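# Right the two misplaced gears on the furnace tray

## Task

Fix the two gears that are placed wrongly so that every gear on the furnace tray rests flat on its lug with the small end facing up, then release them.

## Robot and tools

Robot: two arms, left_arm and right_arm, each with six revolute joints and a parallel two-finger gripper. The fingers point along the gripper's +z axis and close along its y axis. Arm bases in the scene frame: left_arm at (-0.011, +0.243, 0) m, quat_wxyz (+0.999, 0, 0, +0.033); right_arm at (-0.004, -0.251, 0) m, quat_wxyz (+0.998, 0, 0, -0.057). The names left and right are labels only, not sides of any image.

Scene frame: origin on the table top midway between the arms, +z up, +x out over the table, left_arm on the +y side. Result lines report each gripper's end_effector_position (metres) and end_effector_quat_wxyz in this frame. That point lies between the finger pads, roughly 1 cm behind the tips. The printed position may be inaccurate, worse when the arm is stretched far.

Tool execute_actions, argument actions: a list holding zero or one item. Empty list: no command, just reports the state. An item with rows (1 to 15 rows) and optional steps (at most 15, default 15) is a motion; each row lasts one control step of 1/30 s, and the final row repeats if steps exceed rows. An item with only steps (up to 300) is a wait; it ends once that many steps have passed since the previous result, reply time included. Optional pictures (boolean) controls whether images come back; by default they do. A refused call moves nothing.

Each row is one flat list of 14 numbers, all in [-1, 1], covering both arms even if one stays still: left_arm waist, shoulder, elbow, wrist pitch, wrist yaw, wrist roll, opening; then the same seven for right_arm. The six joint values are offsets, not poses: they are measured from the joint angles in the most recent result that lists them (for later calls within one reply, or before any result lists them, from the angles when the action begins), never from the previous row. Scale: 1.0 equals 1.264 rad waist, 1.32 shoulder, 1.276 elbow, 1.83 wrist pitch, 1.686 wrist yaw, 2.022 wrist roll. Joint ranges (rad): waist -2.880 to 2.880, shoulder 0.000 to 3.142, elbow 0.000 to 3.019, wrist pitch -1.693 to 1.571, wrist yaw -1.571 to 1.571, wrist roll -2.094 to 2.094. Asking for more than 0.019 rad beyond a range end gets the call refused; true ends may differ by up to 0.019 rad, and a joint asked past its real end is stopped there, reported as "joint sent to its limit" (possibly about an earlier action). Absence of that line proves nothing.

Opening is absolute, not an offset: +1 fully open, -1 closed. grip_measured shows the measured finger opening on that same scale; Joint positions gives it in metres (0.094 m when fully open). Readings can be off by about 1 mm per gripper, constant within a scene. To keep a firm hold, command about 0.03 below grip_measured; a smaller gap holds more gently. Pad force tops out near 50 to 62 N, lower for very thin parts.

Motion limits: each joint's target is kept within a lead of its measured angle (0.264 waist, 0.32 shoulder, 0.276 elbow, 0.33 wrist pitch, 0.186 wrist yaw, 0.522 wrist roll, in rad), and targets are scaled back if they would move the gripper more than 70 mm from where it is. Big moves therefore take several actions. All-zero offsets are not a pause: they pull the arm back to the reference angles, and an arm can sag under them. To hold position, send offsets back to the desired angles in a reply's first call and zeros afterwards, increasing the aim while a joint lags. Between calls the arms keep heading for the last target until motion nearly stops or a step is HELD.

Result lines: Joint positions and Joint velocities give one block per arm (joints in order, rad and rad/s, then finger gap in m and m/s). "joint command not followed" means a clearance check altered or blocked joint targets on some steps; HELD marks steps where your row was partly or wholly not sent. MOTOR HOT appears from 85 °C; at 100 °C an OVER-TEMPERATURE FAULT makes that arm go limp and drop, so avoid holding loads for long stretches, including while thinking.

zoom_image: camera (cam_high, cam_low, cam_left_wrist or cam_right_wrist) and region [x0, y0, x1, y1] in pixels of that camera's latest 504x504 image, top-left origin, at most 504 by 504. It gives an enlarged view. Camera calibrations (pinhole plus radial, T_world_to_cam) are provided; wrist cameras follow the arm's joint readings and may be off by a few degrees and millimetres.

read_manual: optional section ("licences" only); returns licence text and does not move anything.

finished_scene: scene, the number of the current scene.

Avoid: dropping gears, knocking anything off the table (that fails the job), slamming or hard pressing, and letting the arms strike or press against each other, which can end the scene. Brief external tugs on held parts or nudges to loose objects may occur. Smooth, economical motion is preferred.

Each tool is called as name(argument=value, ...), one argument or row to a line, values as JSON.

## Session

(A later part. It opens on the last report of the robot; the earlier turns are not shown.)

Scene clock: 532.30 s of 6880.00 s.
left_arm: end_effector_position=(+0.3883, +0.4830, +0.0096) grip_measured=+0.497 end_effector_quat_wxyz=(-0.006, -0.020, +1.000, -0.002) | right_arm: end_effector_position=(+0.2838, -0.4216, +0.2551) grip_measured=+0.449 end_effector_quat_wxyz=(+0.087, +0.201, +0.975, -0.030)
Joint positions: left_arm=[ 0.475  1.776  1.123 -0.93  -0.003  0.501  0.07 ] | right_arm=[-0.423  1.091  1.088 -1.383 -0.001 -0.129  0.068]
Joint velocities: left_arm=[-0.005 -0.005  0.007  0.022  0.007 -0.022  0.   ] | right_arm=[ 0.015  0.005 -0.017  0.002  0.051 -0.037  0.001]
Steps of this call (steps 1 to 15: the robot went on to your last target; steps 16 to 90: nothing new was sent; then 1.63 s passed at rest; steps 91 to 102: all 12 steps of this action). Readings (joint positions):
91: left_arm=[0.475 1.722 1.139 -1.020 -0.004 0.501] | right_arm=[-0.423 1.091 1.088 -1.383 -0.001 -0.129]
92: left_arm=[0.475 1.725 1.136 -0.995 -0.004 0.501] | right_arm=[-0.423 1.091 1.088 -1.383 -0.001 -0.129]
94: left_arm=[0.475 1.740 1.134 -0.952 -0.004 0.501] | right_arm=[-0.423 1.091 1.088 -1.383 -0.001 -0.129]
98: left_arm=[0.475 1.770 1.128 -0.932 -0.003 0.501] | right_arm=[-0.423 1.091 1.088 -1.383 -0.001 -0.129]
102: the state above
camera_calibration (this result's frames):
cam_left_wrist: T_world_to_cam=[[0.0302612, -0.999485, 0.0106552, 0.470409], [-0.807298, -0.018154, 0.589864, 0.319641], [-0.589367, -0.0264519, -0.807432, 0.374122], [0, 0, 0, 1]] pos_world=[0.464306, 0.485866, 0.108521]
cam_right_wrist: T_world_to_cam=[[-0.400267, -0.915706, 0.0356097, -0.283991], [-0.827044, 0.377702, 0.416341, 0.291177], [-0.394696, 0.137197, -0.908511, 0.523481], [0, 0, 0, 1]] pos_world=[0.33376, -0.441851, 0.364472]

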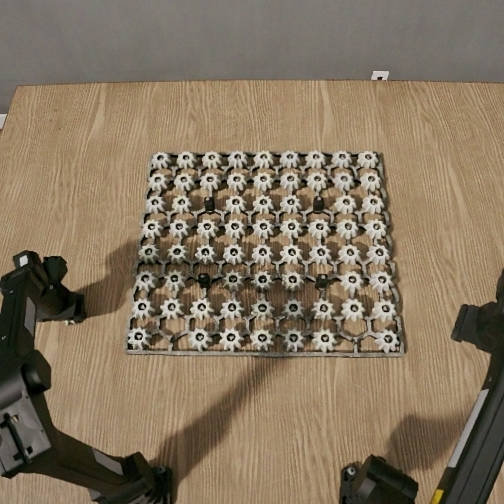

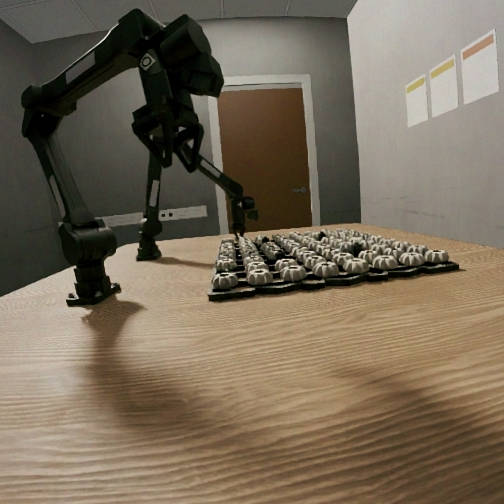

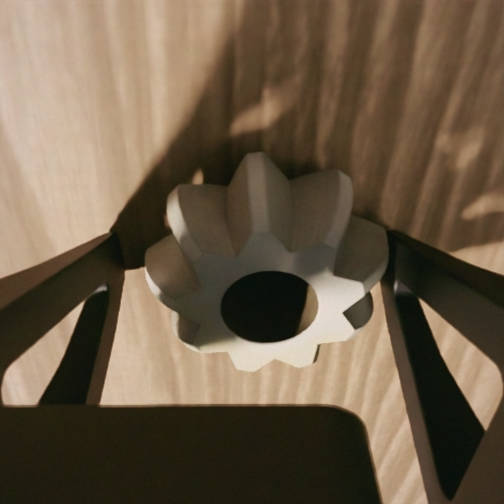

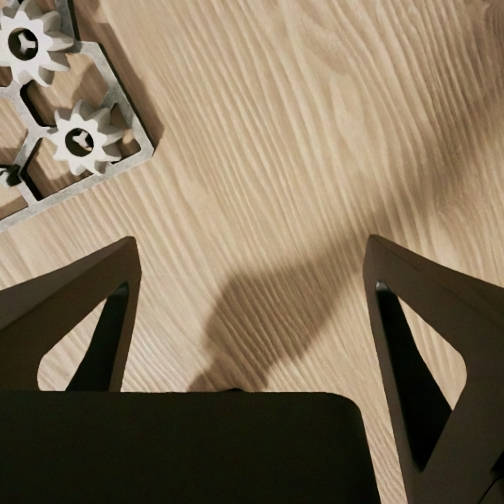

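execute_actions(
  actions=[
    {"rows":[[0,0,0,0,0,0,0.15,0,0,0,0,0,0,0.45]],"steps":12},
  ],
  pictures=false,
)

execute_actions(
  actions=[
    {"rows":[[0,-0.06,0.01,-0.04,0,0,0.15,0,0,0,0,0,0,0.45],[0,-0.13,0,-0.08,0,0,0.15,0,0,0,0,0,0,0.45],[-0.04,-0.2,-0.03,-0.11,0,-0.03,0.15,0,0,0,0,0,0,0.45],[-0.1,-0.26,-0.07,-0.12,0,-0.07,0.15,0,0,0,0,0,0,0.45],[-0.17,-0.3,-0.11,-0.12,0,-0.11,0.15,0,0,0,0,0,0,0.45],[-0.24,-0.32,-0.15,-0.12,0,-0.15,0.15,0,0,0,0,0,0,0.45],[-0.31,-0.32,-0.18,-0.11,0,-0.19,0.15,0,0,0,0,0,0,0.45],[-0.38,-0.32,-0.2,-0.1,0,-0.23,0.15,0,0,0,0,0,0,0.45],[-0.44,-0.31,-0.2,-0.09,0,-0.26,0.15,0,0,0,0,0,0,0.45],[-0.48,-0.31,-0.2,-0.09,0,-0.28,0.15,0,0,0,0,0,0,0.45],[-0.505,-0.31,-0.2,-0.09,0,-0.28,0.15,0,0,0,0,0,0,0.45]],"steps":15},
  ],
  pictures=false,
)

execute_actions(
  actions=[
    {"steps":20},
  ],
)

Scene clock: 542.50 s of 6880.00 s.
left_arm: end_effector_position=(+0.3880, +0.4829, +0.0094) grip_measured=+0.194 end_effector_quat_wxyz=(-0.006, -0.020, +1.000, -0.002) | right_arm: end_effector_position=(+0.2838, -0.4216, +0.2551) grip_measured=+0.449 end_effector_quat_wxyz=(+0.087, +0.201, +0.975, -0.030)
Joint positions: left_arm=[ 0.475  1.776  1.122 -0.93  -0.004  0.501  0.056] | right_arm=[-0.423  1.091  1.088 -1.383 -0.001 -0.129  0.068]
Joint velocities: left_arm=[-0.005 -0.015 -0.022  0.012 -0.007 -0.022 -0.   ] | right_arm=[-0.005 -0.015 -0.002  0.017  0.007 -0.037  0.001]
Steps of this call (steps 1 to 15: the robot went on to your last target; steps 16 to 90: nothing new was sent; then 6.80 s passed at rest; steps 91 to 102: all 12 steps of this action). Readings (joint positions):
91: left_arm=[0.475 1.776 1.123 -0.930 -0.004 0.501] | right_arm=[-0.423 1.091 1.088 -1.383 -0.001 -0.129]
92: left_arm=[0.475 1.776 1.122 -0.930 -0.004 0.501] | right_arm=[-0.423 1.091 1.088 -1.383 -0.001 -0.129]
94: left_arm=[0.475 1.776 1.122 -0.930 -0.004 0.501] | right_arm=[-0.423 1.091 1.088 -1.383 -0.001 -0.129]
98: left_arm=[0.475 1.776 1.122 -0.930 -0.004 0.501] | right_arm=[-0.423 1.091 1.088 -1.383 -0.001 -0.129]
102: the state above

Scene clock: 543.00 s of 6880.00 s.
left_arm: end_effector_position=(+0.3336, +0.2487, +0.0784) grip_measured=+0.194 end_effector_quat_wxyz=(-0.017, +0.044, +0.999, +0.002) | right_arm: end_effector_position=(+0.2838, -0.4216, +0.2551) grip_measured=+0.449 end_effector_quat_wxyz=(+0.087, +0.201, +0.975, -0.030)
Joint positions: left_arm=[-0.051  1.394  0.87  -1.08  -0.006  0.103  0.056] | right_arm=[-0.423  1.091  1.088 -1.383 -0.001 -0.129  0.068]
Joint velocities: left_arm=[-2.105 -0.142 -0.11  -0.002  0.007 -1.092 -0.   ] | right_arm=[ 0.005 -0.015 -0.002 -0.002 -0.007 -0.022  0.001]
Steps of this call (steps 1 to 15: all 15 steps of this action). Readings (joint positions):
1: left_arm=[0.475 1.773 1.122 -0.938 -0.004 0.501] | right_arm=[-0.423 1.091 1.088 -1.383 -0.001 -0.129]
2: left_arm=[0.475 1.764 1.121 -0.963 -0.004 0.501] | right_arm=[-0.423 1.091 1.088 -1.383 -0.001 -0.129]
4: left_arm=[0.468 1.719 1.095 -1.020 -0.005 0.487] | right_arm=[-0.423 1.091 1.088 -1.383 -0.001 -0.129]
8: left_arm=[0.372 1.564 0.993 -1.067 -0.010 0.388] | right_arm=[-0.423 1.091 1.088 -1.383 -0.001 -0.129]
15: the state above

Scene clock: 543.67 s of 6880.00 s.
left_arm: end_effector_position=(+0.3235, +0.2111, +0.0741) grip_measured=+0.194 end_effector_quat_wxyz=(-0.026, +0.022, +0.999, +0.003) | right_arm: end_effector_position=(+0.2838, -0.4216, +0.2551) grip_measured=+0.449 end_effector_quat_wxyz=(+0.087, +0.201, +0.975, -0.030)
Joint positions: left_arm=[-0.161  1.391  0.853 -1.086 -0.003 -0.05   0.056] | right_arm=[-0.423  1.091  1.088 -1.383 -0.001 -0.129  0.068]
Joint velocities: left_arm=[-0.005 -0.024  0.007 -0.012  0.022 -0.022 -0.001] | right_arm=[-0.015 -0.005 -0.002  0.002 -0.037 -0.037  0.   ]
Steps of this call (steps 1 to 20: the robot went on to your last target). Readings (joint positions):
1: left_arm=[-0.115 1.392 0.868 -1.080 -0.002 0.073] | right_arm=[-0.423 1.091 1.088 -1.383 -0.001 -0.129]
2: left_arm=[-0.167 1.391 0.866 -1.081 0.005 0.049] | right_arm=[-0.423 1.091 1.088 -1.383 -0.001 -0.129]
4: left_arm=[-0.215 1.391 0.862 -1.081 0.009 0.015] | right_arm=[-0.423 1.091 1.088 -1.383 -0.001 -0.129]
8: left_arm=[-0.186 1.391 0.854 -1.085 0.001 -0.024] | right_arm=[-0.423 1.091 1.088 -1.383 -0.001 -0.129]
20: the state above
camera_calibration (this result's frames):
cam_left_wrist: T_world_to_cam=[[-0.0542851, -0.998522, 0.00271755, 0.227691], [-0.781605, 0.0441857, 0.622207, 0.200519], [-0.621407, 0.0316525, -0.782848, 0.377073], [0, 0, 0, 1]] pos_world=[0.403402, 0.206559, 0.169808]
cam_right_wrist: T_world_to_cam=[[-0.400267, -0.915706, 0.0356097, -0.283991], [-0.827044, 0.377702, 0.416341, 0.291177], [-0.394696, 0.137197, -0.908511, 0.523481], [0, 0, 0, 1]] pos_world=[0.33376, -0.441851, 0.364472]

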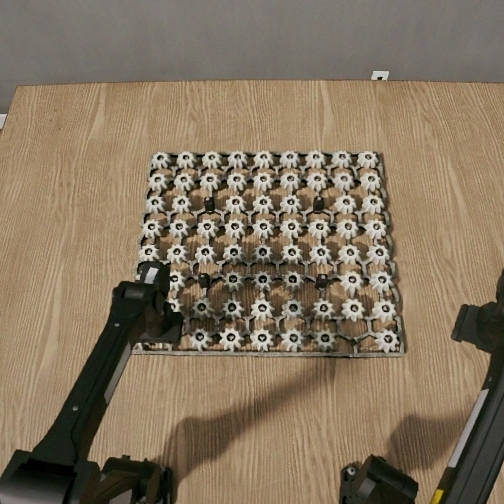

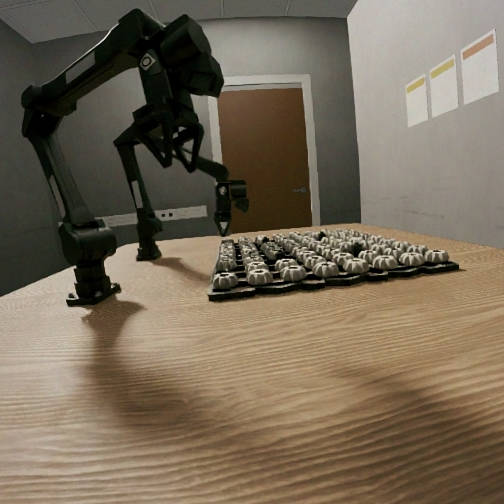

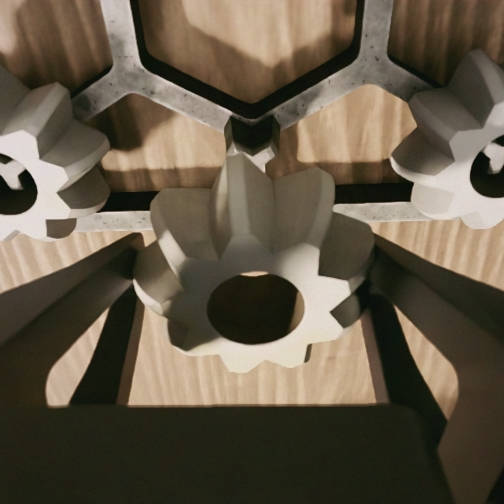

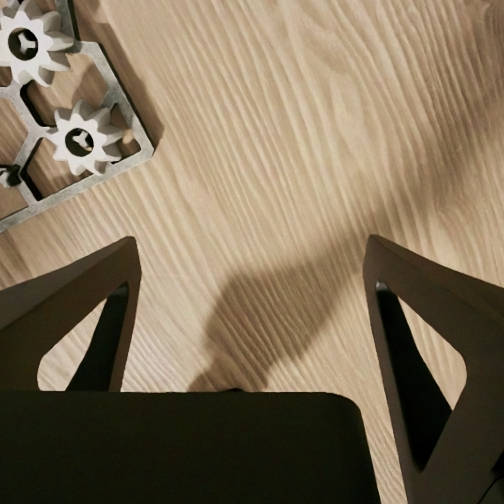

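execute_actions(
  actions=[
    {"rows":[[0,0.03,-0.03,0.05,0,0,0.15,0,0,0,0,0,0,0.45],[0,0.05,-0.05,0.085,0,0,0.15,0,0,0,0,0,0,0.45],[0,0.06,-0.058,0.107,0,0,0.15,0,0,0,0,0,0,0.45]],"steps":12},
  ],
)

Scene clock: 548.43 s of 6880.00 s.
left_arm: end_effector_position=(+0.3277, +0.2108, +0.0236) grip_measured=+0.194 end_effector_quat_wxyz=(-0.011, +0.021, +1.000, +0.003) | right_arm: end_effector_position=(+0.2838, -0.4216, +0.2551) grip_measured=+0.449 end_effector_quat_wxyz=(+0.087, +0.201, +0.975, -0.030)
Joint positions: left_arm=[-0.161  1.473  0.778 -0.899 -0.004 -0.052  0.056] | right_arm=[-0.423  1.091  1.088 -1.383 -0.001 -0.129  0.068]
Joint velocities: left_arm=[-0.005 -0.015 -0.007 -0.012  0.022 -0.037  0.   ] | right_arm=[-0.005 -0.005 -0.012 -0.017 -0.051 -0.037  0.   ]
Steps of this call (steps 1 to 15: the robot went on to your last target; steps 16 to 90: nothing new was sent; then 1.37 s passed at rest; steps 91 to 102: all 12 steps of this action). Readings (joint positions):
91: left_arm=[-0.161 1.393 0.847 -1.072 -0.003 -0.052] | right_arm=[-0.423 1.091 1.088 -1.383 -0.001 -0.129]
92: left_arm=[-0.161 1.397 0.834 -1.034 -0.003 -0.052] | right_arm=[-0.423 1.091 1.088 -1.383 -0.001 -0.129]
94: left_arm=[-0.161 1.423 0.802 -0.949 -0.003 -0.052] | right_arm=[-0.423 1.091 1.088 -1.383 -0.001 -0.129]
98: left_arm=[-0.161 1.474 0.778 -0.900 -0.004 -0.052] | right_arm=[-0.423 1.091 1.088 -1.383 -0.001 -0.129]
102: the state above
camera_calibration (this result's frames):
cam_left_wrist: T_world_to_cam=[[-0.0524957, -0.998616, 0.00308902, 0.227214], [-0.799596, 0.0438862, 0.598933, 0.241717], [-0.59824, 0.0289715, -0.800793, 0.333598], [0, 0, 0, 1]] pos_world=[0.404776, 0.206627, 0.121669]
cam_right_wrist: T_world_to_cam=[[-0.400267, -0.915706, 0.0356097, -0.283991], [-0.827044, 0.377702, 0.416341, 0.291177], [-0.394696, 0.137197, -0.908511, 0.523481], [0, 0, 0, 1]] pos_world=[0.33376, -0.441851, 0.364472]

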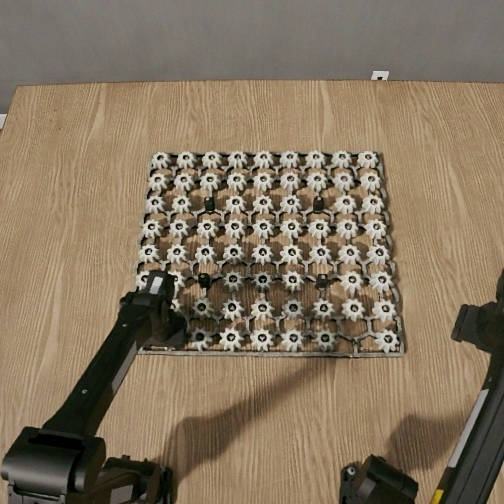

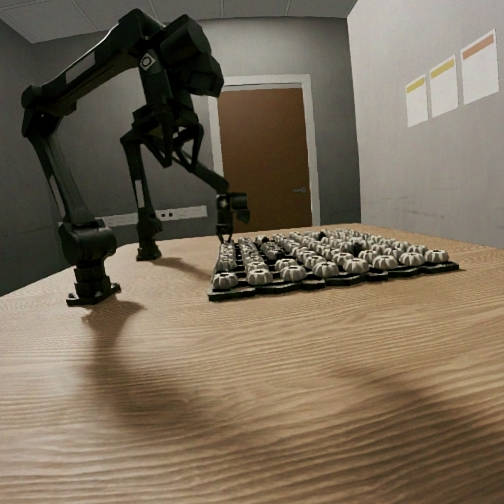

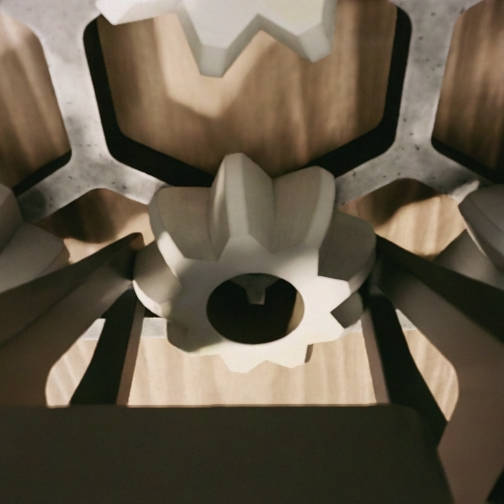

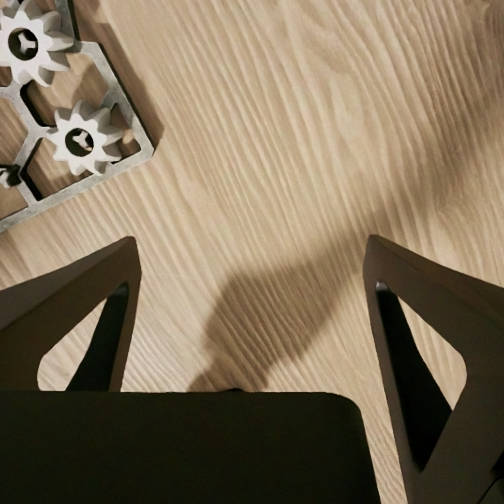

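Lug visible in hole. Release and lift.

execute_actions(
  actions=[
    {"rows":[[0,0,0,0,0,0,0.32,0,0,0,0,0,0,0.45],[0,0,0,0,0,0,0.32,0,0,0,0,0,0,0.45],[0,0,0,0,0,0,0.32,0,0,0,0,0,0,0.45],[0,0,0,0,0,0,0.32,0,0,0,0,0,0,0.45],[0,0,0,0,0,0,0.4,0,0,0,0,0,0,0.45],[0,0,0,0,0,0,0.4,0,0,0,0,0,0,0.45],[0,-0.04,0.03,-0.05,0,0,0.4,0,0,0,0,0,0,0.45],[0,-0.09,0.07,-0.12,0,0,0.4,0,0,0,0,0,0,0.45]],"steps":15},
  ],
)

Scene clock: 552.40 s of 6880.00 s.
left_arm: end_effector_position=(+0.3066, +0.2128, +0.0772) grip_measured=+0.397 end_effector_quat_wxyz=(-0.032, +0.021, +0.999, +0.004) | right_arm: end_effector_position=(+0.2838, -0.4216, +0.2551) grip_measured=+0.449 end_effector_quat_wxyz=(+0.087, +0.201, +0.975, -0.030)
Joint positions: left_arm=[-0.161  1.35   0.822 -1.108 -0.004 -0.052  0.066] | right_arm=[-0.423  1.091  1.088 -1.383 -0.001 -0.129  0.068]
Joint velocities: left_arm=[ 0.005 -0.112  0.193 -0.007 -0.037  0.007  0.   ] | right_arm=[-0.005  0.005  0.002 -0.002 -0.022 -0.007 -0.001]
Steps of this call (steps 1 to 15: the robot went on to your last target; steps 16 to 90: nothing new was sent; then 0.47 s passed at rest; steps 91 to 105: all 15 steps of this action). Readings (joint positions):
91: left_arm=[-0.161 1.473 0.778 -0.899 -0.004 -0.052] | right_arm=[-0.423 1.091 1.088 -1.383 -0.001 -0.129]
92: left_arm=[-0.161 1.473 0.778 -0.899 -0.004 -0.052] | right_arm=[-0.423 1.091 1.088 -1.383 -0.001 -0.129]
94: left_arm=[-0.161 1.473 0.777 -0.899 -0.004 -0.052] | right_arm=[-0.423 1.091 1.088 -1.383 -0.001 -0.129]
98: left_arm=[-0.161 1.464 0.784 -0.958 -0.004 -0.052] | right_arm=[-0.423 1.091 1.088 -1.383 -0.001 -0.129]
105: the state above
camera_calibration (this result's frames):
cam_left_wrist: T_world_to_cam=[[-0.0524035, -0.998625, 0.00132729, 0.228048], [-0.773881, 0.0414499, 0.631973, 0.182755], [-0.631159, 0.0320904, -0.774989, 0.371209], [0, 0, 0, 1]] pos_world=[0.387673, 0.208247, 0.171884]
cam_right_wrist: T_world_to_cam=[[-0.400267, -0.915706, 0.0356097, -0.283991], [-0.827044, 0.377702, 0.416341, 0.291177], [-0.394696, 0.137197, -0.908511, 0.523481], [0, 0, 0, 1]] pos_world=[0.33376, -0.441851, 0.364472]

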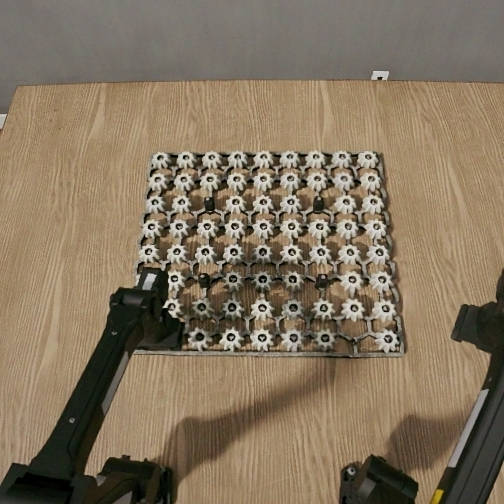

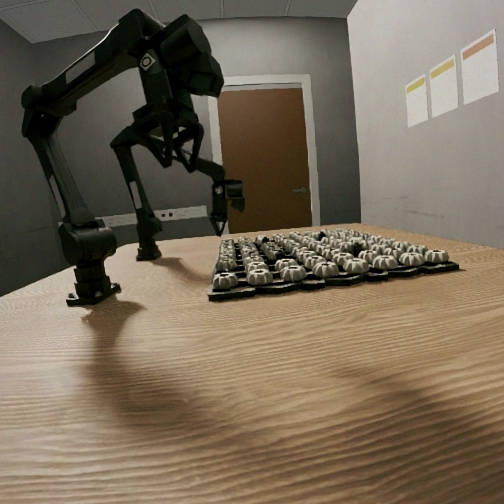

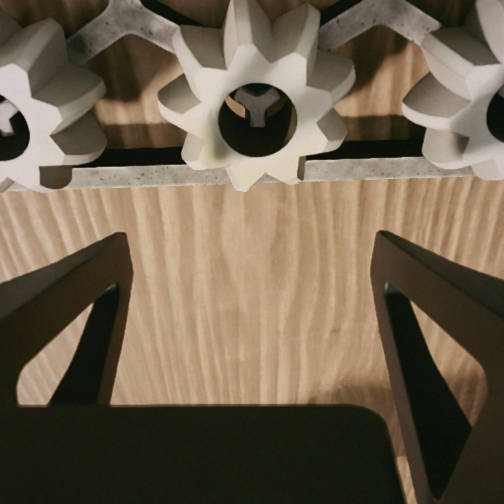

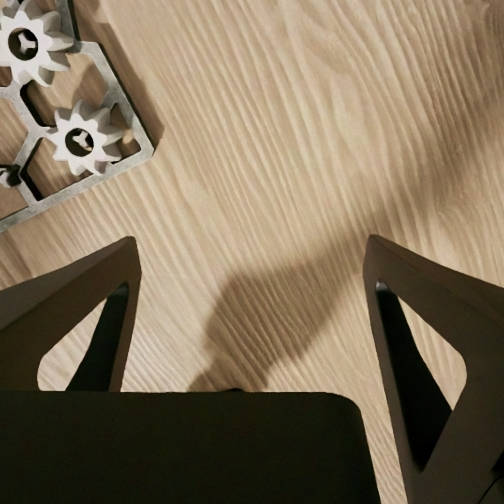

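Seated like neighbours.

finished_scene(
  scene=2,
)

The scene is finished: the task was done.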